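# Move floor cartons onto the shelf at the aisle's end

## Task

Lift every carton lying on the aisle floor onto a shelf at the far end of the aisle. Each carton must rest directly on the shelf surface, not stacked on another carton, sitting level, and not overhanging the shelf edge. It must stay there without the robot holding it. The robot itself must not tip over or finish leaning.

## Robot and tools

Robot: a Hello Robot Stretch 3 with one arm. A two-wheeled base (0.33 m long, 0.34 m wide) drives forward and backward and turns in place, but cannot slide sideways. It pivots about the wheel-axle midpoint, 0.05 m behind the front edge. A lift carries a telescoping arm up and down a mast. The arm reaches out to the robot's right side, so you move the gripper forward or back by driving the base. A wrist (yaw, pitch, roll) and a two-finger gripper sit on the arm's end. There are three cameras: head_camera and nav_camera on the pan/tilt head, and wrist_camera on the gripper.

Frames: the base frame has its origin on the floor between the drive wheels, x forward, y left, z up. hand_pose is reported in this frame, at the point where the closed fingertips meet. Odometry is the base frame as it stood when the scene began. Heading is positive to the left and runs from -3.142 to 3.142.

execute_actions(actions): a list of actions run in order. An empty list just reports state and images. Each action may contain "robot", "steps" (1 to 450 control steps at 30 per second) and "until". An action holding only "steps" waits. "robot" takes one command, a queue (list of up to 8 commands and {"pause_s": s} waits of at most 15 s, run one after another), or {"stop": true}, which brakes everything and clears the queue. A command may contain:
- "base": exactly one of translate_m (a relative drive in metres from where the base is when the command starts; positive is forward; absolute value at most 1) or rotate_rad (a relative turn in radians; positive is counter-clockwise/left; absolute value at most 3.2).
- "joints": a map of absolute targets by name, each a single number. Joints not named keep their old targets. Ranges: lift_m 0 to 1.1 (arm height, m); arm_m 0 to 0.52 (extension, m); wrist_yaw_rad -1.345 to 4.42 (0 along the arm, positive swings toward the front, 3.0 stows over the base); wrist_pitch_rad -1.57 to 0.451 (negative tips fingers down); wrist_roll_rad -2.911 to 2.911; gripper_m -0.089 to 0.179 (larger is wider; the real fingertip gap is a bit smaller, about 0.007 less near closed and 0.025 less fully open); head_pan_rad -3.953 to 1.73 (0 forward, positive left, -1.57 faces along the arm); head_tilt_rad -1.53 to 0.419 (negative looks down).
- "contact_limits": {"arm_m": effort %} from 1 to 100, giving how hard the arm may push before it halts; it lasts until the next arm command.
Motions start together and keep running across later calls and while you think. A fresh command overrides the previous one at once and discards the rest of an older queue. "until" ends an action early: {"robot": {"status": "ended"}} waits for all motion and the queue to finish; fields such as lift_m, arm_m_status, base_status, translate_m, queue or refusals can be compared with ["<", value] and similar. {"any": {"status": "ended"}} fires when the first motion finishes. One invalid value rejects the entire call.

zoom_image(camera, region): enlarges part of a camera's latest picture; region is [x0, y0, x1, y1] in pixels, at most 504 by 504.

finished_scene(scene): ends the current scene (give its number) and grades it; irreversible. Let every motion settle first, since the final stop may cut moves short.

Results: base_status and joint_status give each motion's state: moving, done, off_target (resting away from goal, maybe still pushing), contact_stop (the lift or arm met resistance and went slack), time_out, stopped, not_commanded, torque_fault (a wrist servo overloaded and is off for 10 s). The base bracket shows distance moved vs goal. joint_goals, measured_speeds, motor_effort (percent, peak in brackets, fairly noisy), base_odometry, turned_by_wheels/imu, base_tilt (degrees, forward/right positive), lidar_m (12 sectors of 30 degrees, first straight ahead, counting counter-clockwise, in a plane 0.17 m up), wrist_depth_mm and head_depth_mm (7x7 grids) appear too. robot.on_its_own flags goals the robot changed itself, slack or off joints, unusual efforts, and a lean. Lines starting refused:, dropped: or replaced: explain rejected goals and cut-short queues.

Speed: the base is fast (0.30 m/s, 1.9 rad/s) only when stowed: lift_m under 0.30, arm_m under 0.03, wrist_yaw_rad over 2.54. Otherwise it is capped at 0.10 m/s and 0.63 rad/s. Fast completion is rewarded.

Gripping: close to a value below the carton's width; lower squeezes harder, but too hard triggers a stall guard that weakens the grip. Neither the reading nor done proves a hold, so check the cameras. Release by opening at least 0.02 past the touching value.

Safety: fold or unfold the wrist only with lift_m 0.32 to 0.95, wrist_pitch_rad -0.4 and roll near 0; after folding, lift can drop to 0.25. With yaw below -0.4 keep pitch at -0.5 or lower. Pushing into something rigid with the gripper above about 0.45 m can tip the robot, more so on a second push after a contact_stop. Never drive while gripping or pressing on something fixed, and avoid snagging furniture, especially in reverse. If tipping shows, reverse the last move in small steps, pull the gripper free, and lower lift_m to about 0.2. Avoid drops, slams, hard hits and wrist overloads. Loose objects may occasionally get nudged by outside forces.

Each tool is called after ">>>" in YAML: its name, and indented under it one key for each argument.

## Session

>>> execute_actions:
  actions:
    - {"robot":{"joints":{"head_pan_rad":-0.8,"head_tilt_rad":-0.6}},"steps":100,"until":{"robot":{"status":"ended"}}}

Scene clock: 1.00 s.
robot.base_odometry: x=+0.000 y=+0.000 heading=+0.000 (m, m, rad; robot's odometry frame)
robot.turned_by_wheels: +0.000 (rad since the last result)
robot.turned_by_imu: +0.000 (rad since the last result)
robot.base_tilt: forward=-0.9 right=+0.9 (deg)
robot.lidar_m: 2.06 2.01 1.40 1.16 1.08 1.13 1.76 1.72 1.84 1.43 1.84 1.58
robot.head_depth_mm: 1498 1633 1657 1238 1931 1536 1286 / 1549 1692 1622 1282 1902 1525 1269 / 1618 1771 1576 2159 1872 1504 1258 / 1684 1844 1544 2235 1851 1493 1252 / 1749 1916 1525 2067 1822 1479 1246 / 1832 2010 1582 2373 1769 1469 1235 / 1903 2101 2317 2314 1793 1454 1229
robot.base_status: not_commanded
robot.joint_positions: lift_m=+0.326 arm_m=-0.002 wrist_yaw_rad=+3.037 wrist_pitch_rad=-0.535 wrist_roll_rad=-0.013 gripper_m=+0.037 head_pan_rad=-0.793 head_tilt_rad=-0.592
robot.joint_goals: lift_m=+0.326 arm_m=-0.002 wrist_yaw_rad=+3.037 wrist_pitch_rad=-0.535 wrist_roll_rad=-0.013 gripper_m=+0.037 head_pan_rad=-0.800 head_tilt_rad=-0.600
robot.joint_status: lift_m=not_commanded arm_m=not_commanded wrist_yaw_rad=not_commanded wrist_pitch_rad=not_commanded wrist_roll_rad=not_commanded gripper_m=not_commanded head_pan_rad=done head_tilt_rad=done
robot.measured_speeds: translate_m=+0.000 rotate_rad=+0.000 lift_m=+0.000 arm_m=+0.000 wrist_yaw_rad=+0.000 wrist_pitch_rad=+0.000 wrist_roll_rad=+0.000 head_pan_rad=+0.000 head_tilt_rad=+0.000
robot: refusals=0 queue=done queue_left=0
robot.motor_effort: left_wheel=+0(1) right_wheel=+1(1) lift_m=+34(34) arm_m=+0(0) wrist_yaw_rad=+1(1) wrist_pitch_rad=+5(5) wrist_roll_rad=+0(0) gripper_m=+1(0) head_pan_rad=-3(34) head_tilt_rad=-3(23) (%)
robot.hand_pose: x=+0.0005 y=+0.0645 z=+0.3138 quat_wxyz=(+0.222, +0.686, +0.153, +0.676) (m; robot's base frame)
robot.wrist_depth_mm: - - - - - - - / - - - - 943 898 858 / 841 812 795 790 747 723 705 / 703 692 669 656 633 616 608 / 594 590 - 567 546 531 522 / 516 521 - - 464 470 454 / 458 - - - 423 414 407
pictures: head_camera (sideways: a quarter turn clockwise sets it upright), nav_camera (sideways: a quarter turn counterclockwise sets it upright), wrist_camera
camera_calibration (this result's frames):
head_camera: T_world_to_cam=[[-0.409867, 0.322994, -0.853044, 1.13078], [0.693211, 0.718135, -0.0611586, 0.0826891], [0.592847, -0.616407, -0.518242, 0.629053], [0, 0, 0, 1]] pos_world=[0.0332165, -0.0368649, 1.29567]
nav_camera: T_world_to_cam=[[0.468597, -0.377091, 0.798886, -1.00394], [-0.681953, -0.729266, 0.0557799, -0.0136133], [0.561566, -0.570941, -0.598891, 0.734173], [0, 0, 0, 1]] pos_world=[0.0488738, 0.0306645, 1.24248]
wrist_camera: T_world_to_cam=[[0.98144, -0.187048, -0.0422917, 0.0214661], [-0.158903, -0.669755, -0.725381, 0.295021], [0.107356, 0.718638, -0.687047, 0.334058], [0, 0, 0, 1]] pos_world=[-0.010051, -0.0384598, 0.444425]
Images, in order (width x height): head_camera 896x504, nav_camera 672x504, wrist_camera 644x364.

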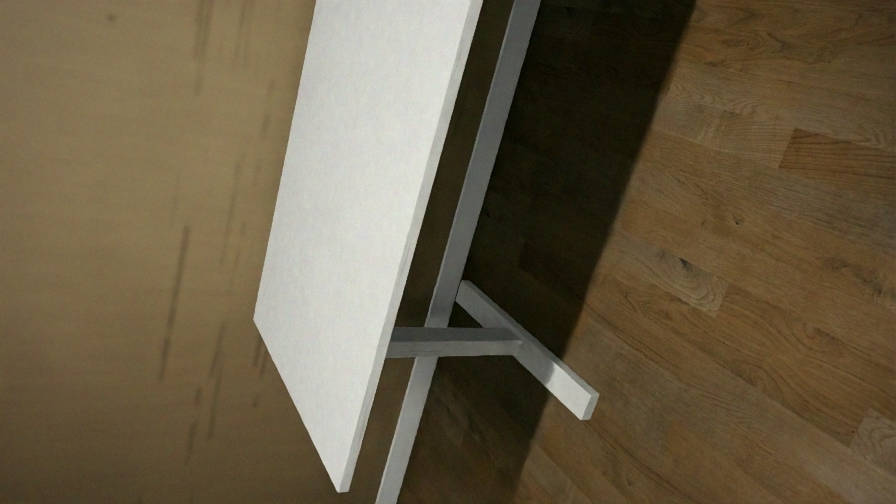

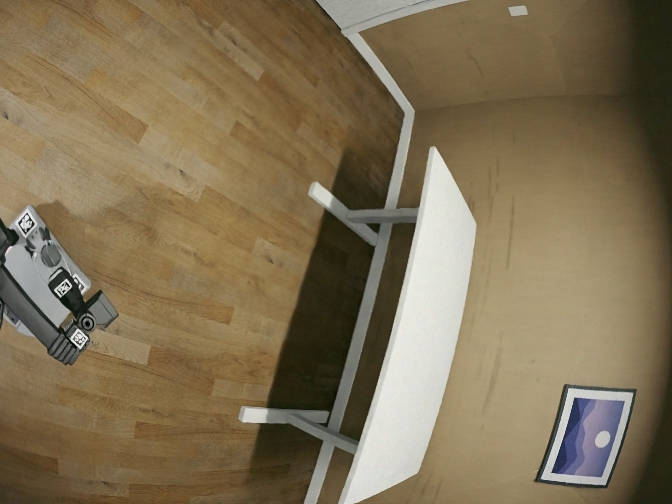

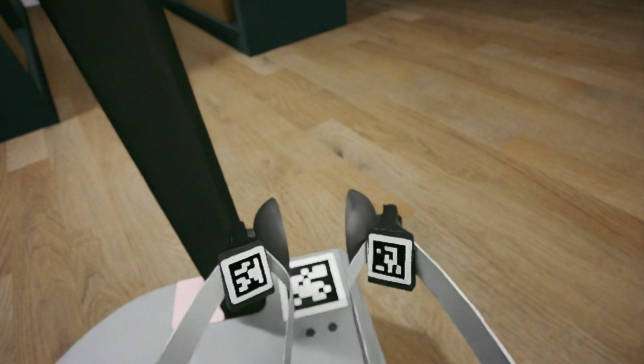

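>>> execute_actions:
  actions:
    - {"robot":{"joints":{"head_pan_rad":1.73,"head_tilt_rad":-0.5}},"steps":150,"until":{"robot":{"status":"ended"}}}

Scene clock: 4.53 s.
robot.base_odometry: x=+0.000 y=+0.000 heading=+0.000 (m, m, rad; robot's odometry frame)
robot.turned_by_wheels: +0.000 (rad since the last result)
robot.turned_by_imu: +0.000 (rad since the last result)
robot.base_tilt: forward=-0.8 right=+0.9 (deg)
robot.lidar_m: 2.06 2.01 1.41 1.16 1.08 1.13 1.75 1.72 1.83 1.42 1.83 1.58
robot.head_depth_mm: 983 1083 1201 1345 1563 1644 1353 / 963 1051 1156 1294 1467 1591 1334 / 1737 1340 1201 1310 1441 1552 1330 / 1719 1663 1991 1868 1828 1599 1322 / 2482 2704 2880 2644 2012 1577 1306 / 2473 2662 2888 2702 1919 1539 1300 / 2388 - - - - - -
robot.base_status: not_commanded
robot.joint_positions: lift_m=+0.326 arm_m=-0.002 wrist_yaw_rad=+3.037 wrist_pitch_rad=-0.535 wrist_roll_rad=-0.013 gripper_m=+0.037 head_pan_rad=+1.710 head_tilt_rad=-0.507
robot.joint_goals: lift_m=+0.326 arm_m=-0.002 wrist_yaw_rad=+3.037 wrist_pitch_rad=-0.535 wrist_roll_rad=-0.013 gripper_m=+0.037 head_pan_rad=+1.730 head_tilt_rad=-0.500
robot.joint_status: lift_m=not_commanded arm_m=not_commanded wrist_yaw_rad=not_commanded wrist_pitch_rad=not_commanded wrist_roll_rad=not_commanded gripper_m=not_commanded head_pan_rad=off_target head_tilt_rad=done
robot.measured_speeds: translate_m=+0.000 rotate_rad=+0.000 lift_m=+0.000 arm_m=+0.000 wrist_yaw_rad=+0.000 wrist_pitch_rad=+0.000 wrist_roll_rad=+0.000 head_pan_rad=+0.000 head_tilt_rad=+0.000
robot: refusals=0 queue=dropped queue_left=0
robot.motor_effort: left_wheel=+0(1) right_wheel=+1(1) lift_m=+34(34) arm_m=+0(1) wrist_yaw_rad=+0(1) wrist_pitch_rad=+6(5) wrist_roll_rad=+0(0) gripper_m=+1(0) head_pan_rad=+3(35) head_tilt_rad=+2(8) (%)
robot.hand_pose: x=+0.0005 y=+0.0645 z=+0.3138 quat_wxyz=(+0.222, +0.686, +0.153, +0.676) (m; robot's base frame)
robot.wrist_depth_mm: - - - - - - - / - - - - 951 921 871 / 827 811 821 779 753 737 718 / 711 688 671 651 641 614 601 / 600 580 - 567 554 528 516 / 519 517 - - 466 468 462 / 460 - - - 427 418 408
pictures: head_camera (sideways: a quarter turn clockwise sets it upright), nav_camera (sideways: a quarter turn counterclockwise sets it upright), wrist_camera
camera_calibration (this result's frames):
head_camera: T_world_to_cam=[[0.126093, -0.430404, -0.893786, 1.18065], [-0.985461, -0.157771, -0.0630518, 0.0954006], [-0.113876, 0.888741, -0.44404, 0.536814], [0, 0, 0, 1]] pos_world=[0.00627145, 0.0461192, 1.29963]
nav_camera: T_world_to_cam=[[-0.141565, 0.513109, 0.846568, -1.06239], [0.983008, 0.173814, 0.0590315, -0.0280092], [-0.116856, 0.84054, -0.528996, 0.647379], [0, 0, 0, 1]] pos_world=[-0.0472139, 0.00584096, 1.2435]
wrist_camera: T_world_to_cam=[[0.98144, -0.187048, -0.0422916, 0.021466], [-0.158903, -0.669755, -0.725381, 0.295022], [0.107356, 0.718638, -0.687047, 0.334058], [0, 0, 0, 1]] pos_world=[-0.010051, -0.0384598, 0.444425]
Images, in order (width x height): head_camera 896x504, nav_camera 672x504, wrist_camera 644x364.

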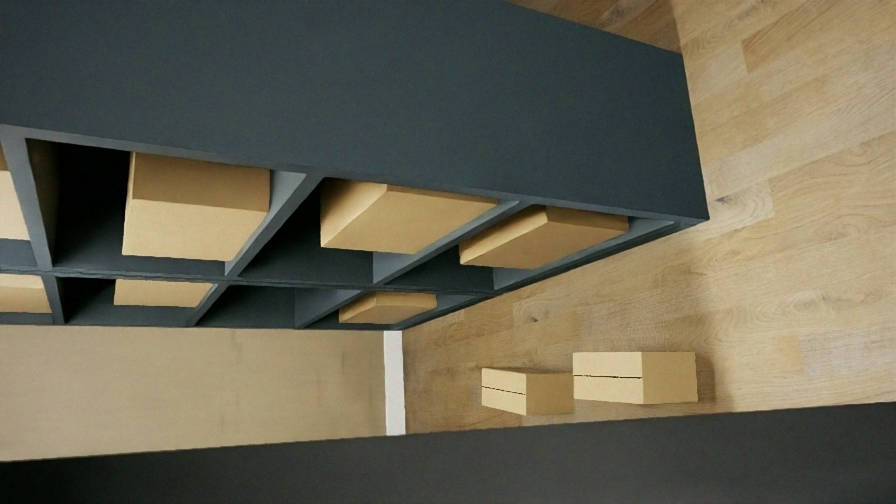

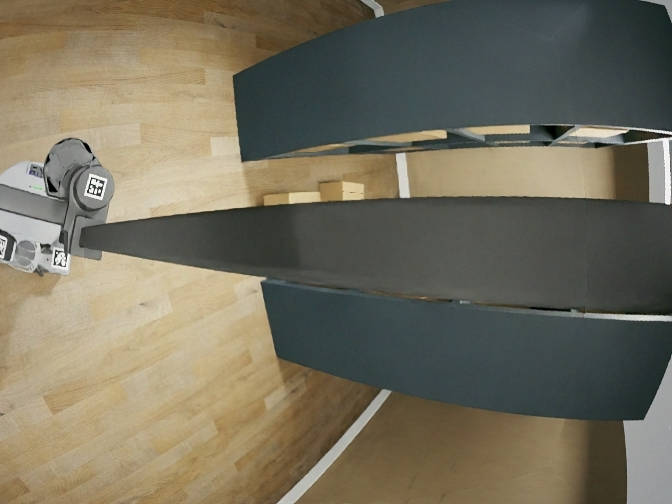

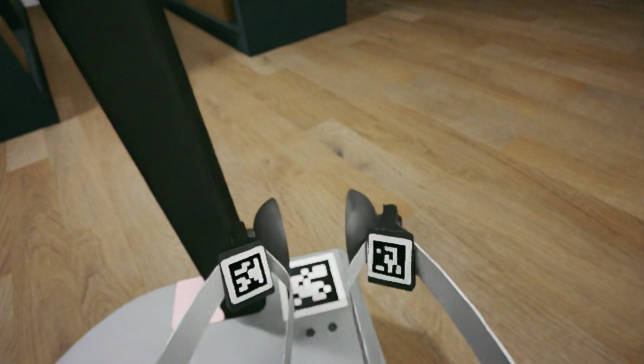

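>>> execute_actions:
  actions:
    - {"robot":[{"joints":{"lift_m":0.28},"base":{"rotate_rad":1.91}},{"base":{"translate_m":0.907}},{"base":{"rotate_rad":1.64},"joints":{"head_pan_rad":-1.57,"head_tilt_rad":-0.9}},{"joints":{"lift_m":0.45,"wrist_pitch_rad":-0.4,"gripper_m":0.179}},{"joints":{"wrist_yaw_rad":0.0}},{"joints":{"wrist_pitch_rad":-0.9}}],"steps":450,"until":{"robot":{"status":"ended"}}}

Scene clock: 32.23 s.
robot.base_odometry: x=-0.302 y=+0.855 heading=-2.734 (m, m, rad; robot's odometry frame)
robot.turned_by_wheels: +3.550 (rad since the last result)
robot.turned_by_imu: +3.533 (rad since the last result)
robot.base_tilt: forward=-0.8 right=+0.9 (deg)
robot.lidar_m: 0.55 1.87 2.51 2.33 2.39 2.04 0.68 0.40 0.54 0.27 0.38 0.29
robot.head_depth_mm: 1742 1480 1200 1363 1142 1080 1088 / 1787 1963 1888 1638 1428 1269 1152 / 1807 2093 2055 1699 1451 1269 1174 / 1808 2107 2021 1637 1392 1118 - / 1769 1905 1895 1635 1440 1253 1098 / 958 1060 1158 1463 1285 1205 1095 / 701 856 777 783 810 888 899
robot.base_status: done (rotate_rad +1.6398 of +1.6400)
robot.joint_positions: lift_m=+0.450 arm_m=-0.002 wrist_yaw_rad=+0.003 wrist_pitch_rad=-0.543 wrist_roll_rad=-0.013 gripper_m=+0.179 head_pan_rad=-1.563 head_tilt_rad=-0.889
robot.joint_goals: lift_m=+0.450 arm_m=-0.002 wrist_yaw_rad=+0.000 wrist_pitch_rad=-0.900 wrist_roll_rad=-0.013 gripper_m=+0.179 head_pan_rad=-1.570 head_tilt_rad=-0.900
robot.joint_status: lift_m=done arm_m=not_commanded wrist_yaw_rad=done wrist_pitch_rad=moving wrist_roll_rad=not_commanded gripper_m=done head_pan_rad=done head_tilt_rad=done
robot.measured_speeds: translate_m=+0.000 rotate_rad=+0.000 lift_m=+0.000 arm_m=+0.000 wrist_yaw_rad=+0.000 wrist_pitch_rad=-1.079 wrist_roll_rad=+0.000 head_pan_rad=+0.000 head_tilt_rad=+0.000
robot: refusals=0 queue=running queue_left=0
robot.motor_effort: left_wheel=-4(10) right_wheel=+5(17) lift_m=+37(42) arm_m=-1(1) wrist_yaw_rad=-3(3) wrist_pitch_rad=+5(9) wrist_roll_rad=+0(0) gripper_m=+0(98) head_pan_rad=-4(34) head_tilt_rad=-4(20) (%)
robot.hand_pose: x=-0.0209 y=-0.3496 z=+0.4356 quat_wxyz=(+0.686, +0.192, -0.676, -0.187) (m; robot's base frame)
robot.wrist_depth_mm: 652 688 - - 828 781 564 / 716 754 - - 883 538 439 / 780 838 952 903 903 555 387 / 388 743 798 755 780 607 398 / 369 593 704 709 672 645 389 / 337 568 634 432 603 570 420 / - 505 552 377 535 527 432
pictures: head_camera (sideways: a quarter turn clockwise sets it upright), nav_camera (sideways: a quarter turn counterclockwise sets it upright), wrist_camera
camera_calibration (this result's frames):
head_camera: T_world_to_cam=[[-0.0711261, 0.744243, -0.664111, 0.882451], [0.997454, 0.0496649, -0.0511696, 0.0678067], [-0.0050996, -0.66606, -0.745881, 0.928815], [0, 0, 0, 1]] pos_world=[-0.000132249, -0.0414791, 1.2823]
nav_camera: T_world_to_cam=[[0.0754668, -0.804618, 0.588978, -0.727995], [-0.997141, -0.0632247, 0.0413925, 0.0070591], [0.00393285, -0.590418, -0.807088, 1.00835], [0, 0, 0, 1]] pos_world=[0.0580127, 0.0100366, 1.24231]
wrist_camera: T_world_to_cam=[[-0.995858, 0.0808232, -0.0416419, 0.0222142], [0.0859923, 0.688555, -0.720068, 0.580361], [-0.0295255, -0.720667, -0.692653, 0.214007], [0, 0, 0, 1]] pos_world=[-0.0214658, -0.247178, 0.567057]
Images, in order (width x height): head_camera 896x504, nav_camera 672x504, wrist_camera 644x364.

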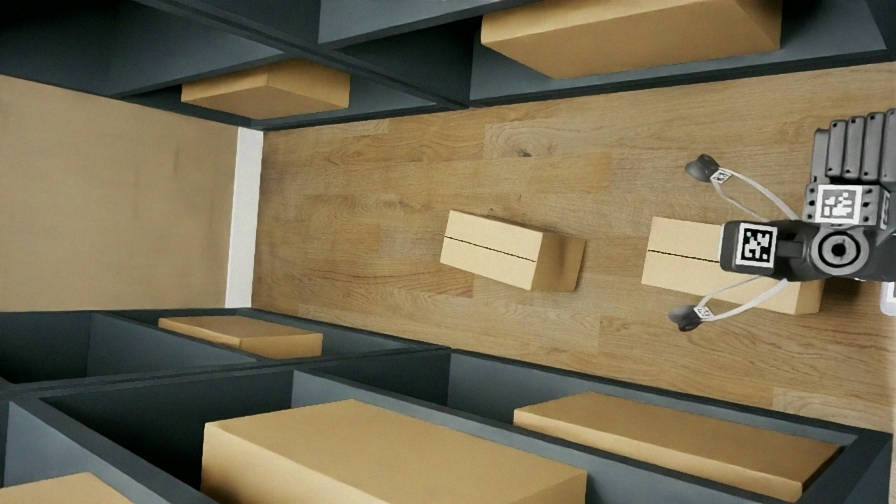

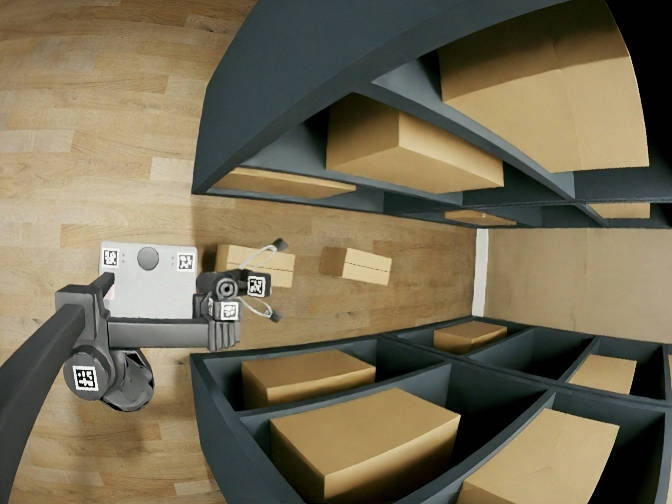

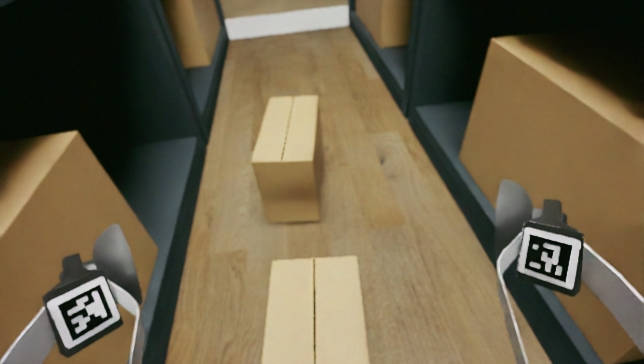

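>>> execute_actions:
  actions:
    - {"robot":[{"joints":{"arm_m":0.13,"wrist_pitch_rad":-0.9,"wrist_yaw_rad":-0.1,"lift_m":0.33}}],"steps":200,"until":{"robot":{"status":"ended"}}}

Scene clock: 38.60 s.
robot.base_odometry: x=-0.302 y=+0.855 heading=-2.734 (m, m, rad; robot's odometry frame)
robot.turned_by_wheels: +0.000 (rad since the last result)
robot.turned_by_imu: +0.000 (rad since the last result)
robot.base_tilt: forward=-0.8 right=+0.9 (deg)
robot.lidar_m: 0.55 1.87 2.51 2.32 2.40 2.04 0.68 0.40 0.54 0.27 0.38 0.29
robot.head_depth_mm: 1742 1470 1196 1374 1140 1076 1085 / 1785 1964 1885 1633 1434 1271 1135 / 1819 2074 2053 1700 1455 1310 - / 1811 2108 2028 1647 1389 1111 1088 / 1771 1892 1897 1646 1434 1262 1100 / 952 1063 1162 1463 1287 1207 1097 / 702 856 775 782 806 893 897
robot.base_status: done (rotate_rad +1.6398 of +1.6400)
robot.joint_positions: lift_m=+0.330 arm_m=+0.130 wrist_yaw_rad=-0.098 wrist_pitch_rad=-0.908 wrist_roll_rad=-0.013 gripper_m=+0.179 head_pan_rad=-1.563 head_tilt_rad=-0.889
robot.joint_goals: lift_m=+0.330 arm_m=+0.130 wrist_yaw_rad=-0.100 wrist_pitch_rad=-0.900 wrist_roll_rad=-0.013 gripper_m=+0.179 head_pan_rad=-1.570 head_tilt_rad=-0.900
robot.joint_status: lift_m=done arm_m=done wrist_yaw_rad=done wrist_pitch_rad=done wrist_roll_rad=not_commanded gripper_m=done head_pan_rad=done head_tilt_rad=done
robot.measured_speeds: translate_m=+0.000 rotate_rad=+0.000 lift_m=+0.000 arm_m=+0.000 wrist_yaw_rad=+0.000 wrist_pitch_rad=+0.000 wrist_roll_rad=+0.000 head_pan_rad=+0.000 head_tilt_rad=+0.000
robot: refusals=0 queue=done queue_left=0
robot.motor_effort: left_wheel=-4(4) right_wheel=+6(6) lift_m=+29(37) arm_m=+5(5) wrist_yaw_rad=-2(3) wrist_pitch_rad=+3(4) wrist_roll_rad=+0(0) gripper_m=+1(1) head_pan_rad=-3(3) head_tilt_rad=-4(3) (%)
robot.hand_pose: x=-0.0351 y=-0.4126 z=+0.2521 quat_wxyz=(+0.624, +0.281, -0.645, -0.339) (m; robot's base frame)
robot.wrist_depth_mm: 517 590 405 585 572 458 335 / 468 560 486 540 541 455 349 / 426 497 497 494 494 463 363 / 398 461 264 266 452 448 363 / 373 435 244 243 419 415 357 / 338 399 230 225 393 390 373 / - 377 215 213 369 364 364
pictures: head_camera (sideways: a quarter turn clockwise sets it upright), nav_camera (sideways: a quarter turn counterclockwise sets it upright), wrist_camera
camera_calibration (this result's frames):
head_camera: T_world_to_cam=[[-0.0710976, 0.744246, -0.664111, 0.882451], [0.997456, 0.0496267, -0.0511696, 0.0678067], [-0.00512509, -0.66606, -0.745881, 0.928815], [0, 0, 0, 1]] pos_world=[-0.000133836, -0.0414788, 1.2823]
nav_camera: T_world_to_cam=[[0.075436, -0.804621, 0.588978, -0.727995], [-0.997143, -0.0631866, 0.0413925, 0.00705911], [0.00391026, -0.590418, -0.807088, 1.00835], [0, 0, 0, 1]] pos_world=[0.058013, 0.0100346, 1.24231]
wrist_camera: T_world_to_cam=[[-0.981657, 0.190453, -0.00878151, 0.0428988], [0.175924, 0.887092, -0.426754, 0.503964], [-0.0734867, -0.420471, -0.904325, 0.21672], [0, 0, 0, 1]] pos_world=[-0.0306216, -0.364109, 0.41143]
Images, in order (width x height): head_camera 896x504, nav_camera 672x504, wrist_camera 644x364.

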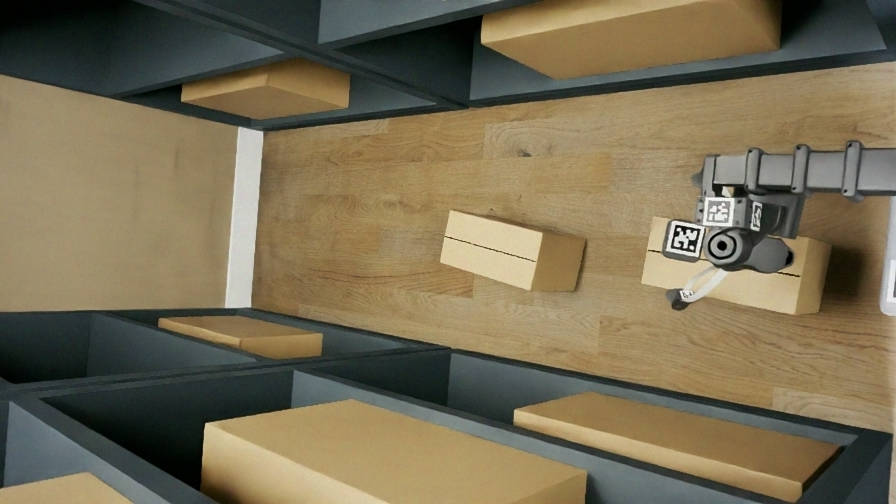

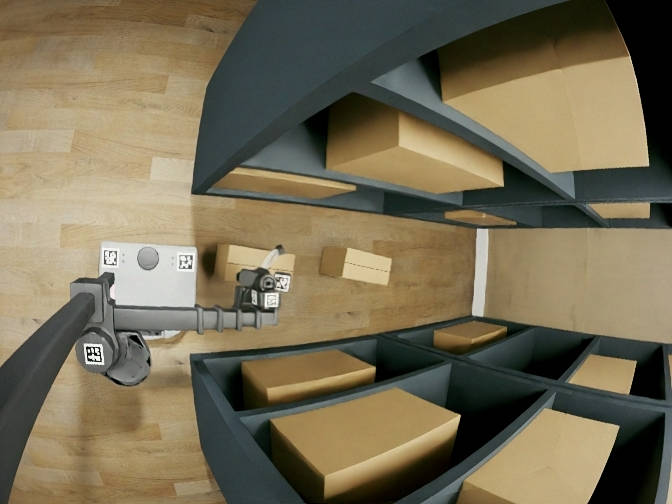

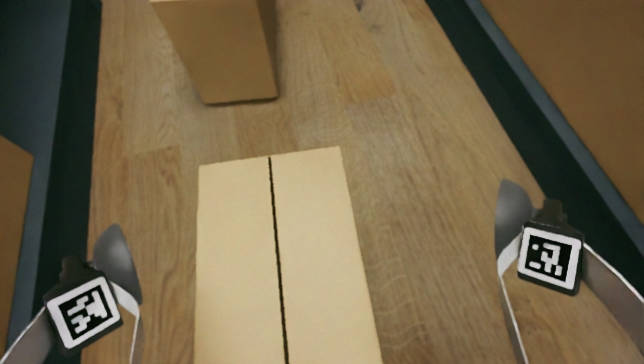

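>>> execute_actions:
  actions:
    - {"robot":[{"base":{"translate_m":0.03}},{"joints":{"lift_m":0.222}},{"joints":{"gripper_m":0.085}},{"pause_s":1},{"joints":{"lift_m":0.45}},{"joints":{"arm_m":0.0}}],"steps":450,"until":{"robot":{"status":"ended"}}}

Scene clock: 51.57 s.
robot.base_odometry: x=-0.329 y=+0.843 heading=-2.734 (m, m, rad; robot's odometry frame)
robot.turned_by_wheels: +0.000 (rad since the last result)
robot.turned_by_imu: -0.001 (rad since the last result)
robot.base_tilt: forward=-0.8 right=+1.0 (deg)
robot.lidar_m: 0.55 1.84 2.47 2.31 2.83 2.07 0.68 0.43 0.58 0.74 0.33 0.26
robot.head_depth_mm: 1727 1545 1283 1453 1207 1161 1087 / 1803 1988 1912 1658 1444 1270 1151 / 1802 2078 2053 1707 1457 1247 - / 1815 2108 2044 1696 1384 875 - / 1743 1637 1821 1608 1430 1260 1115 / 860 1033 979 1021 1120 1161 1082 / 614 611 754 696 788 748 837
robot.base_status: done (translate_m +0.0300 of +0.0300)
robot.joint_positions: lift_m=+0.450 arm_m=+0.000 wrist_yaw_rad=-0.099 wrist_pitch_rad=-0.913 wrist_roll_rad=-0.016 gripper_m=+0.097 head_pan_rad=-1.563 head_tilt_rad=-0.889
robot.joint_goals: lift_m=+0.450 arm_m=+0.000 wrist_yaw_rad=-0.100 wrist_pitch_rad=-0.900 wrist_roll_rad=-0.016 gripper_m=+0.095 head_pan_rad=-1.570 head_tilt_rad=-0.900
robot.joint_status: lift_m=done arm_m=done wrist_yaw_rad=done wrist_pitch_rad=done wrist_roll_rad=not_commanded gripper_m=done head_pan_rad=done head_tilt_rad=done
robot.measured_speeds: translate_m=+0.000 rotate_rad=+0.000 lift_m=+0.000 arm_m=+0.000 wrist_yaw_rad=+0.000 wrist_pitch_rad=+0.000 wrist_roll_rad=+0.000 head_pan_rad=+0.000 head_tilt_rad=+0.000
robot: refusals=0 queue=done queue_left=0
robot.on_its_own: gripper_m is held at +0.095, not at your +0.085, by its stall guard, which is not easing now
robot.motor_effort: left_wheel=-4(6) right_wheel=+5(12) lift_m=+38(42) arm_m=-5(6) wrist_yaw_rad=-1(2) wrist_pitch_rad=+5(6) wrist_roll_rad=+2(2) gripper_m=-23(100) head_pan_rad=-2(2) head_tilt_rad=-3(4) (%)
robot.hand_pose: x=-0.0352 y=-0.2822 z=+0.3710 quat_wxyz=(+0.624, +0.283, -0.644, -0.341) (m; robot's base frame)
robot.wrist_depth_mm: 680 709 567 734 691 500 369 / 418 623 167 166 625 524 382 / 396 566 156 155 157 544 402 / 375 509 146 145 145 542 473 / 364 461 137 137 136 516 455 / 350 - 130 129 128 485 430 / 317 419 122 122 121 461 450
pictures: head_camera (sideways: a quarter turn clockwise sets it upright), nav_camera (sideways: a quarter turn counterclockwise sets it upright), wrist_camera
camera_calibration (this result's frames):
head_camera: T_world_to_cam=[[-0.0709769, 0.744257, -0.664111, 0.88245], [0.997464, 0.049465, -0.0511696, 0.0678067], [-0.00523308, -0.666059, -0.745881, 0.928815], [0, 0, 0, 1]] pos_world=[-0.000140561, -0.0414778, 1.2823]
nav_camera: T_world_to_cam=[[0.0753055, -0.804633, 0.588978, -0.727994], [-0.997153, -0.0630249, 0.0413925, 0.00705917], [0.00381454, -0.590418, -0.807088, 1.00835], [0, 0, 0, 1]] pos_world=[0.0580147, 0.0100262, 1.24231]
wrist_camera: T_world_to_cam=[[-0.981828, 0.189659, -0.00665963, 0.0180181], [0.174676, 0.889435, -0.422366, 0.438044], [-0.0741821, -0.415854, -0.906401, 0.381186], [0, 0, 0, 1]] pos_world=[-0.0305478, -0.234511, 0.530643]
Images, in order (width x height): head_camera 896x504, nav_camera 672x504, wrist_camera 644x364.

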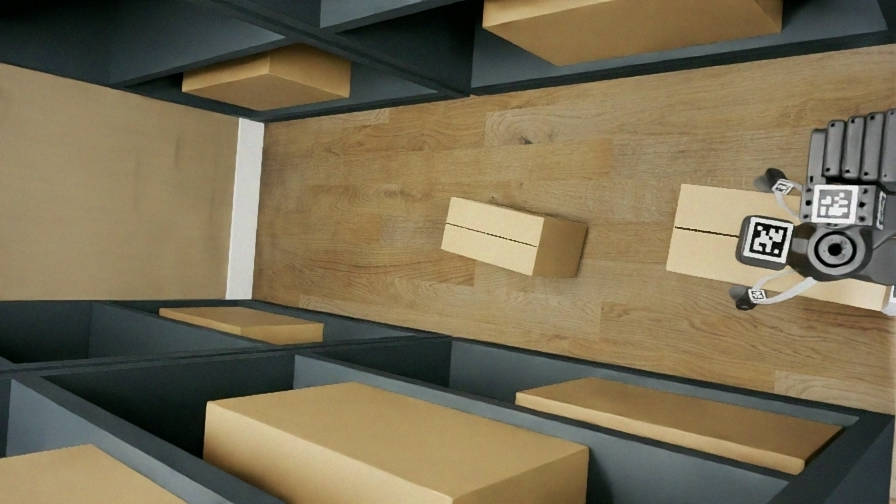

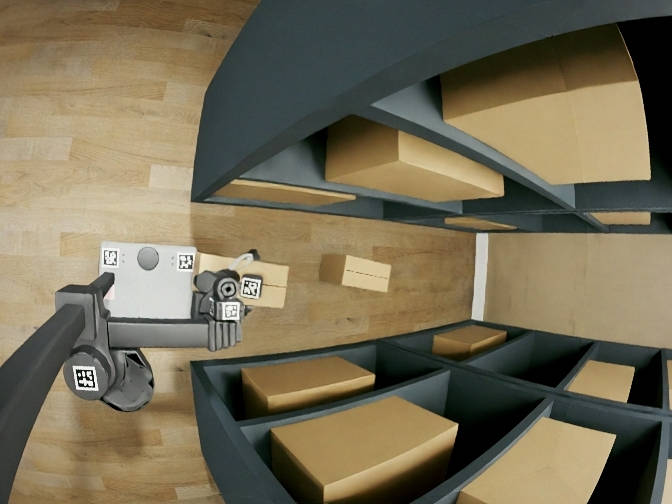

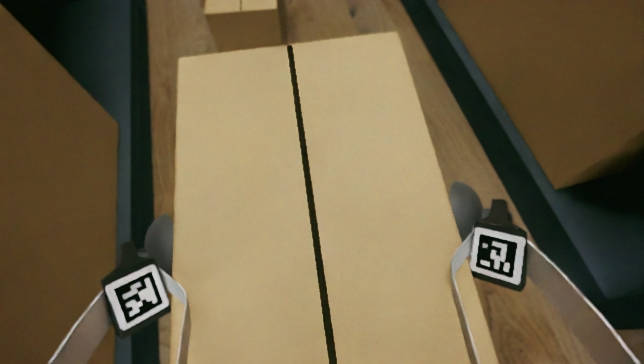

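>>> execute_actions:
  actions:
    - {"robot":[{"joints":{"wrist_yaw_rad":0.4},"base":{"rotate_rad":-0.39}},{"joints":{"wrist_yaw_rad":0.8},"base":{"rotate_rad":-0.39}},{"joints":{"wrist_yaw_rad":1.2},"base":{"rotate_rad":-0.39}},{"joints":{"wrist_yaw_rad":1.57,"head_pan_rad":-0.8,"head_tilt_rad":-1.1},"base":{"rotate_rad":-0.40}},{"base":{"translate_m":-0.3}},{"joints":{"arm_m":0.3}},{"joints":{"lift_m":0.228}},{"joints":{"gripper_m":0.179}}],"steps":450,"until":{"robot":{"status":"ended"}}}
    - {"steps":300,"until":{"robot":{"status":"ended"}}}

Scene clock: 75.83 s.
robot.base_odometry: x=-0.210 y=+0.568 heading=+1.980 (m, m, rad; robot's odometry frame)
robot.turned_by_wheels: -1.569 (rad since the last result)
robot.turned_by_imu: -1.566 (rad since the last result)
robot.base_tilt: forward=-0.8 right=+1.0 (deg)
robot.lidar_m: 0.97 0.50 0.63 1.77 1.83 2.44 2.03 2.11 2.05 0.39 0.41 0.62
robot.head_depth_mm: 927 1921 1669 1477 1365 1225 1112 / 766 991 1605 1472 1144 1189 1090 / 673 842 1124 1447 1265 1198 - / 601 732 940 1303 1312 1198 - / 752 816 984 1393 1309 1195 1122 / 812 942 1293 1449 1305 1191 1086 / 871 1134 1562 1450 1304 1185 1085
robot.base_status: done (translate_m -0.3000 of -0.3000)
robot.joint_positions: lift_m=+0.228 arm_m=+0.300 wrist_yaw_rad=+1.568 wrist_pitch_rad=-0.908 wrist_roll_rad=-0.016 gripper_m=+0.179 head_pan_rad=-0.807 head_tilt_rad=-1.086
robot.joint_goals: lift_m=+0.228 arm_m=+0.300 wrist_yaw_rad=+1.570 wrist_pitch_rad=-0.900 wrist_roll_rad=-0.016 gripper_m=+0.179 head_pan_rad=-0.800 head_tilt_rad=-1.100
robot.joint_status: lift_m=done arm_m=done wrist_yaw_rad=done wrist_pitch_rad=done wrist_roll_rad=not_commanded gripper_m=done head_pan_rad=done head_tilt_rad=done
robot.measured_speeds: translate_m=+0.000 rotate_rad=+0.000 lift_m=+0.000 arm_m=+0.000 wrist_yaw_rad=+0.000 wrist_pitch_rad=+0.000 wrist_roll_rad=+0.000 head_pan_rad=+0.000 head_tilt_rad=+0.000
robot: refusals=0 queue=done queue_left=0
robot.motor_effort: left_wheel=+3(7) right_wheel=-5(10) lift_m=+29(37) arm_m=+5(6) wrist_yaw_rad=+1(3) wrist_pitch_rad=+3(6) wrist_roll_rad=+2(2) gripper_m=+0(98) head_pan_rad=+4(33) head_tilt_rad=-4(15) (%)
robot.hand_pose: x=+0.1173 y=-0.4452 z=+0.1500 quat_wxyz=(+0.671, +0.666, -0.225, +0.234) (m; robot's base frame)
robot.wrist_depth_mm: 469 458 447 440 444 441 434 / 417 419 178 176 394 396 397 / 389 385 163 162 165 368 362 / 357 354 151 149 150 341 338 / 329 327 140 139 137 319 313 / 313 302 130 129 128 290 291 / - 281 122 121 120 273 274
pictures: head_camera (sideways: a quarter turn clockwise sets it upright), nav_camera (sideways: a quarter turn counterclockwise sets it upright), wrist_camera
camera_calibration (this result's frames):
head_camera: T_world_to_cam=[[-0.642414, 0.576264, -0.505197, 0.678897], [0.685247, 0.7271, -0.0419849, 0.0577417], [0.343134, -0.373156, -0.861982, 1.07763], [0, 0, 0, 1]] pos_world=[0.0267919, -0.0310816, 1.2743]
nav_camera: T_world_to_cam=[[0.675991, -0.605728, 0.419678, -0.511119], [-0.677224, -0.735176, 0.0297385, 0.0202889], [0.290524, -0.304319, -0.907186, 1.1367], [0, 0, 0, 1]] pos_world=[0.0290143, 0.0512355, 1.2451]
wrist_camera: T_world_to_cam=[[-0.0944597, -0.995503, -0.00709747, -0.434488], [-0.900069, 0.0884463, -0.426678, 0.233114], [0.425387, -0.0339156, -0.904376, 0.23555], [0, 0, 0, 1]] pos_world=[0.0685767, -0.445163, 0.309406]
Images, in order (width x height): head_camera 896x504, nav_camera 672x504, wrist_camera 644x364.

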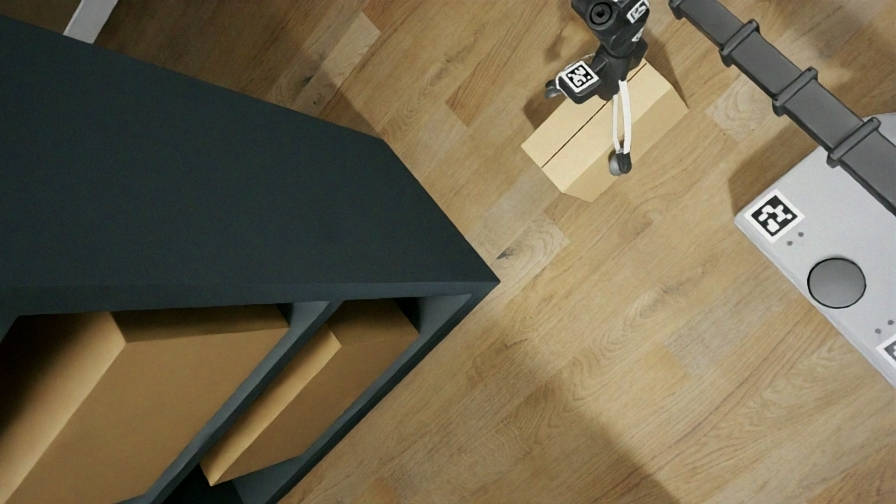

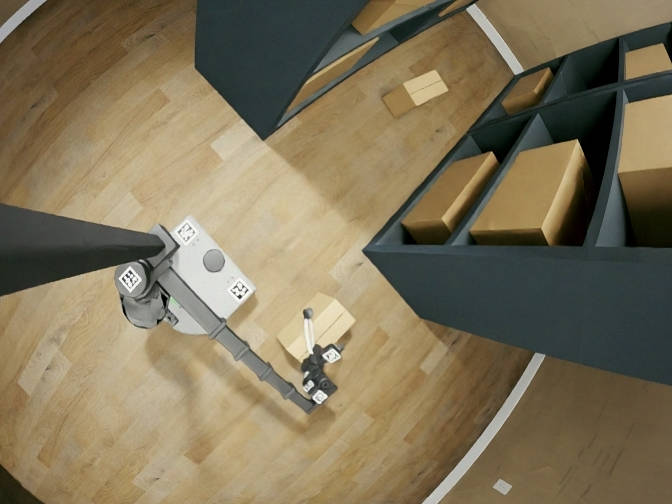

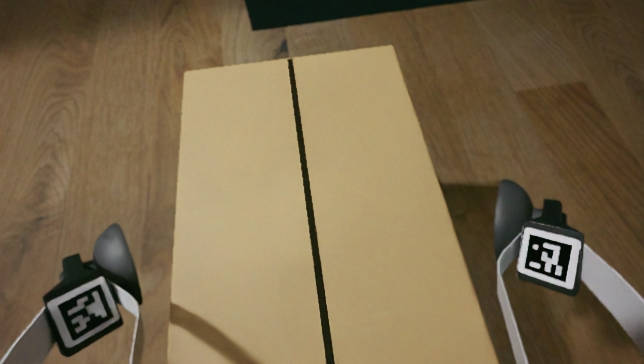

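>>> execute_actions:
  actions:
    - {"robot":[{"joints":{"lift_m":0.45}},{"joints":{"arm_m":0.0,"gripper_m":0.03},"base":{"translate_m":0.3}},{"joints":{"wrist_yaw_rad":0.8},"base":{"rotate_rad":0.78}},{"joints":{"wrist_yaw_rad":-0.08,"head_pan_rad":-1.57,"head_tilt_rad":-0.8},"base":{"rotate_rad":0.79}},{"joints":{"arm_m":0.4,"gripper_m":0.179,"wrist_pitch_rad":-0.2,"lift_m":0.12},"base":{"translate_m":0.04}}],"steps":450,"until":{"robot":{"status":"ended"}}}

Scene clock: 99.67 s.
robot.base_odometry: x=-0.366 y=+0.828 heading=-2.733 (m, m, rad; robot's odometry frame)
robot.turned_by_wheels: +1.570 (rad since the last result)
robot.turned_by_imu: +1.563 (rad since the last result)
robot.base_tilt: forward=-0.8 right=+1.0 (deg)
robot.lidar_m: 0.54 1.79 2.41 2.31 2.83 0.44 0.44 0.47 0.63 0.74 0.25 0.23
robot.head_depth_mm: 1699 1828 1537 1435 1454 1260 1120 / 1734 2004 2108 1809 1551 1335 1162 / 1752 2018 2208 1849 1466 1310 1159 / 1753 2028 2218 1832 1431 1286 1150 / 1192 1608 1476 1666 1485 1303 1136 / 852 741 882 863 880 1003 1045 / 506 525 513 664 689 750 671
robot.base_status: done (translate_m +0.0400 of +0.0400)
robot.joint_positions: lift_m=+0.120 arm_m=+0.400 wrist_yaw_rad=-0.078 wrist_pitch_rad=-0.220 wrist_roll_rad=-0.016 gripper_m=+0.179 head_pan_rad=-1.563 head_tilt_rad=-0.803
robot.joint_goals: lift_m=+0.120 arm_m=+0.400 wrist_yaw_rad=-0.080 wrist_pitch_rad=-0.200 wrist_roll_rad=-0.016 gripper_m=+0.179 head_pan_rad=-1.570 head_tilt_rad=-0.800
robot.joint_status: lift_m=moving arm_m=moving wrist_yaw_rad=done wrist_pitch_rad=moving wrist_roll_rad=not_commanded gripper_m=done head_pan_rad=done head_tilt_rad=done
robot.measured_speeds: translate_m=+0.000 rotate_rad=+0.000 lift_m=+0.000 arm_m=+0.005 wrist_yaw_rad=+0.000 wrist_pitch_rad=+0.000 wrist_roll_rad=+0.000 head_pan_rad=+0.000 head_tilt_rad=+0.000
robot: refusals=0 queue=running queue_left=0
robot.motor_effort: left_wheel=-4(8) right_wheel=+5(11) lift_m=+30(41) arm_m=+4(6) wrist_yaw_rad=-2(4) wrist_pitch_rad=+8(9) wrist_roll_rad=+2(2) gripper_m=+1(98) head_pan_rad=-3(34) head_tilt_rad=+1(13) (%)
robot.hand_pose: x=-0.0405 y=-0.7886 z=+0.1794 quat_wxyz=(+0.705, +0.051, -0.699, -0.105) (m; robot's base frame)
robot.wrist_depth_mm: 378 882 - - 823 790 410 / 368 739 - - 857 819 431 / 345 785 - - 789 544 465 / 360 565 649 229 537 544 425 / 373 491 189 170 164 450 389 / 333 414 142 136 132 343 344 / - 337 129 131 132 292 293
pictures: head_camera (sideways: a quarter turn clockwise sets it upright), nav_camera (sideways: a quarter turn counterclockwise sets it upright), wrist_camera
camera_calibration (this result's frames):
head_camera: T_world_to_cam=[[-0.0705499, 0.684703, -0.725399, 0.962315], [0.997497, 0.04498, -0.0545566, 0.0722219], [-0.00472666, -0.727432, -0.686163, 0.851146], [0, 0, 0, 1]] pos_world=[-0.000126869, -0.0429974, 1.28603]
nav_camera: T_world_to_cam=[[0.0749294, -0.751286, 0.65571, -0.814939], [-0.997179, -0.0593267, 0.0459757, 0.00108757], [0.00436018, -0.657305, -0.753612, 0.938815], [0, 0, 0, 1]] pos_world=[0.058054, 0.00490063, 1.24182]
wrist_camera: T_world_to_cam=[[-0.987674, 0.143073, -0.0634865, 0.080767], [0.118308, 0.416785, -0.901273, 0.519319], [-0.102488, -0.897675, -0.428574, -0.470361], [0, 0, 0, 1]] pos_world=[-0.0298745, -0.650231, 0.271592]
Images, in order (width x height): head_camera 896x504, nav_camera 672x504, wrist_camera 644x364.

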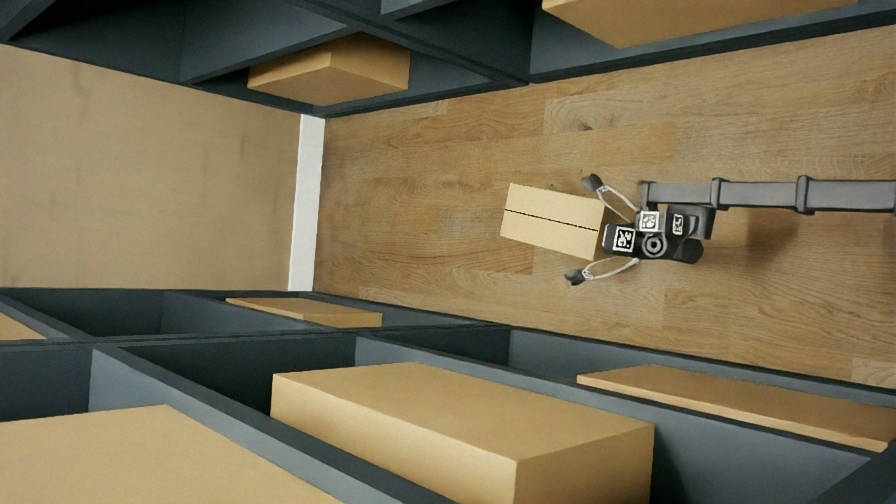

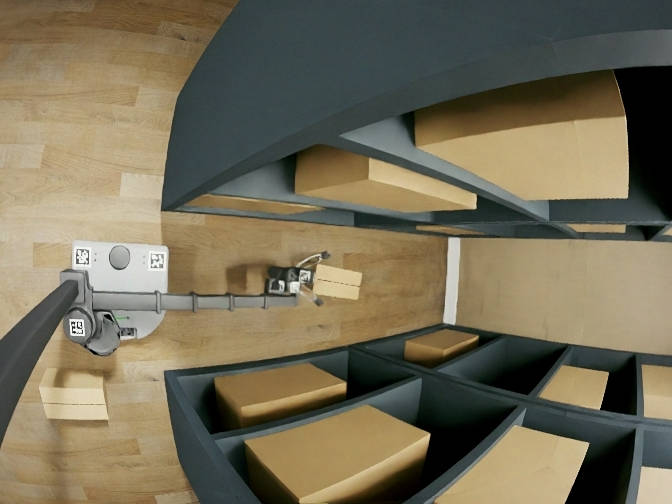

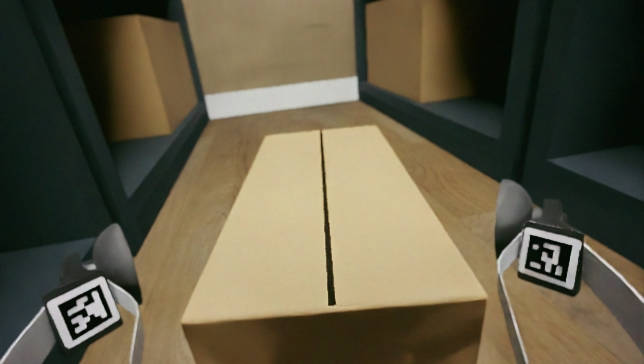

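>>> execute_actions:
  actions:
    - {"robot":[{"joints":{"lift_m":0.06,"arm_m":0.41}},{"joints":{"gripper_m":0.09}},{"pause_s":0.5},{"joints":{"arm_m":0.26}},{"joints":{"gripper_m":0.179}},{"joints":{"arm_m":0.2}},{"joints":{"lift_m":0.33}},{"joints":{"wrist_pitch_rad":-0.9,"arm_m":0.42,"wrist_yaw_rad":0.0}}],"steps":450,"until":{"robot":{"status":"ended"}}}

Scene clock: 105.03 s.
robot.base_odometry: x=-0.366 y=+0.828 heading=-2.733 (m, m, rad; robot's odometry frame)
robot.turned_by_wheels: +0.000 (rad since the last result)
robot.turned_by_imu: +0.000 (rad since the last result)
robot.base_tilt: forward=-0.8 right=+1.0 (deg)
robot.lidar_m: 0.54 1.80 2.42 2.31 2.82 0.44 0.44 0.47 0.63 0.74 0.25 0.23
robot.head_depth_mm: 1689 1826 1562 1444 1440 1250 1125 / 1748 1984 2112 1816 1554 1321 1158 / 1757 1986 2232 1851 1472 1324 1146 / 1769 1998 2215 1850 1432 1286 1144 / 1199 1612 1476 1677 1484 1301 1141 / 856 741 883 866 881 1001 1046 / 505 526 513 663 684 751 669
robot.base_status: done (translate_m +0.0400 of +0.0400)
robot.joint_positions: lift_m=+0.092 arm_m=+0.410 wrist_yaw_rad=-0.087 wrist_pitch_rad=-0.155 wrist_roll_rad=-0.045 gripper_m=+0.179 head_pan_rad=-1.563 head_tilt_rad=-0.803
robot.joint_goals: lift_m=+0.092 arm_m=+0.410 wrist_yaw_rad=-0.080 wrist_pitch_rad=-0.200 wrist_roll_rad=-0.045 gripper_m=+0.179 head_pan_rad=-1.570 head_tilt_rad=-0.800
robot.joint_status: lift_m=contact_stop arm_m=done wrist_yaw_rad=done wrist_pitch_rad=done wrist_roll_rad=not_commanded gripper_m=done head_pan_rad=done head_tilt_rad=done
robot.measured_speeds: translate_m=+0.000 rotate_rad=+0.000 lift_m=+0.002 arm_m=+0.000 wrist_yaw_rad=+0.000 wrist_pitch_rad=-0.024 wrist_roll_rad=+0.000 head_pan_rad=+0.000 head_tilt_rad=+0.000
robot: refusals=0 queue=dropped queue_left=0
robot.on_its_own: lift_m is slack since a contact_stop, until your next command for it (your +0.060 is given up)
robot.motor_effort: left_wheel=-5(4) right_wheel=+7(7) lift_m=+31(36) arm_m=+7(9) wrist_yaw_rad=+6(6) wrist_pitch_rad=-20(28) wrist_roll_rad=+16(19) gripper_m=+1(0) head_pan_rad=-1(3) head_tilt_rad=+1(1) (%)
robot.hand_pose: x=-0.0430 y=-0.8030 z=+0.1673 quat_wxyz=(+0.718, +0.027, -0.691, -0.085) (m; robot's base frame)
robot.wrist_depth_mm: 372 - - - 887 786 399 / 369 752 - - 846 829 424 / 352 771 - - 858 534 446 / 343 615 676 214 249 559 438 / 354 506 165 151 146 472 383 / 318 410 120 117 114 122 347 / - 311 109 110 111 115 297
pictures: head_camera (sideways: a quarter turn clockwise sets it upright), nav_camera (sideways: a quarter turn counterclockwise sets it upright), wrist_camera
dropped: robot: command 0 of its queue: lift_m: contact_stop
camera_calibration (this result's frames):
head_camera: T_world_to_cam=[[-0.0705434, 0.684467, -0.725623, 0.962607], [0.997497, 0.0449554, -0.0545688, 0.0722378], [-0.00472987, -0.727657, -0.685925, 0.850837], [0, 0, 0, 1]] pos_world=[-0.000127121, -0.0430026, 1.28604]
nav_camera: T_world_to_cam=[[0.0749226, -0.751072, 0.655956, -0.815259], [-0.99718, -0.0593049, 0.0459926, 0.00106559], [0.00435762, -0.657552, -0.753397, 0.938535], [0, 0, 0, 1]] pos_world=[0.0580541, 0.00488063, 1.24181]
wrist_camera: T_world_to_cam=[[-0.988951, 0.142995, -0.0391042, 0.0753952], [0.0887033, 0.359435, -0.928945, 0.471985], [-0.118779, -0.922149, -0.368148, -0.519166], [0, 0, 0, 1]] pos_world=[-0.0289706, -0.659178, 0.250266]
Images, in order (width x height): head_camera 896x504, nav_camera 672x504, wrist_camera 644x364.

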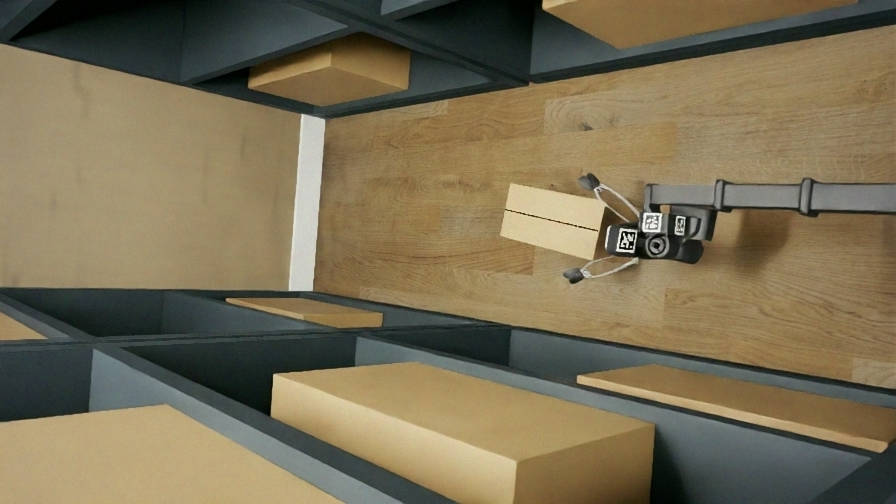

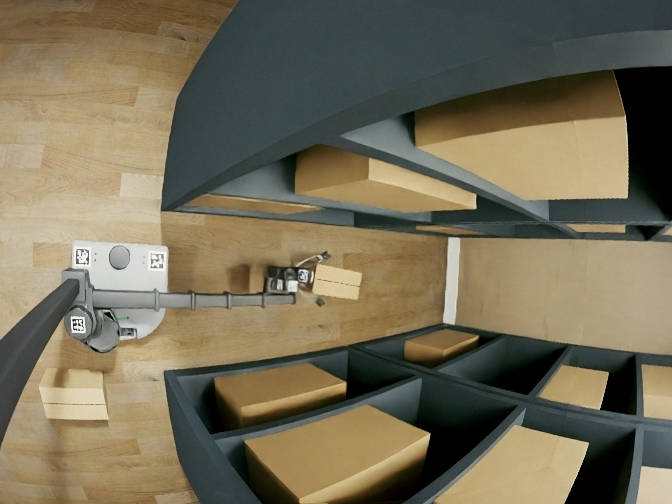

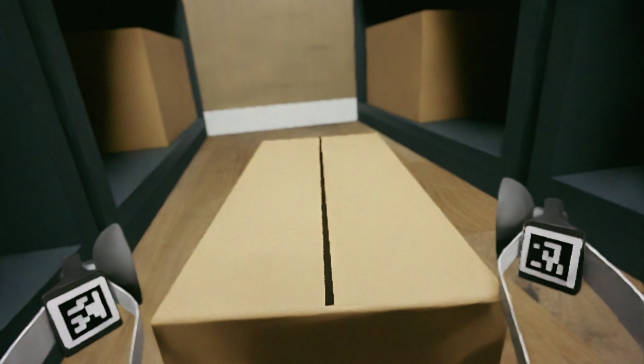

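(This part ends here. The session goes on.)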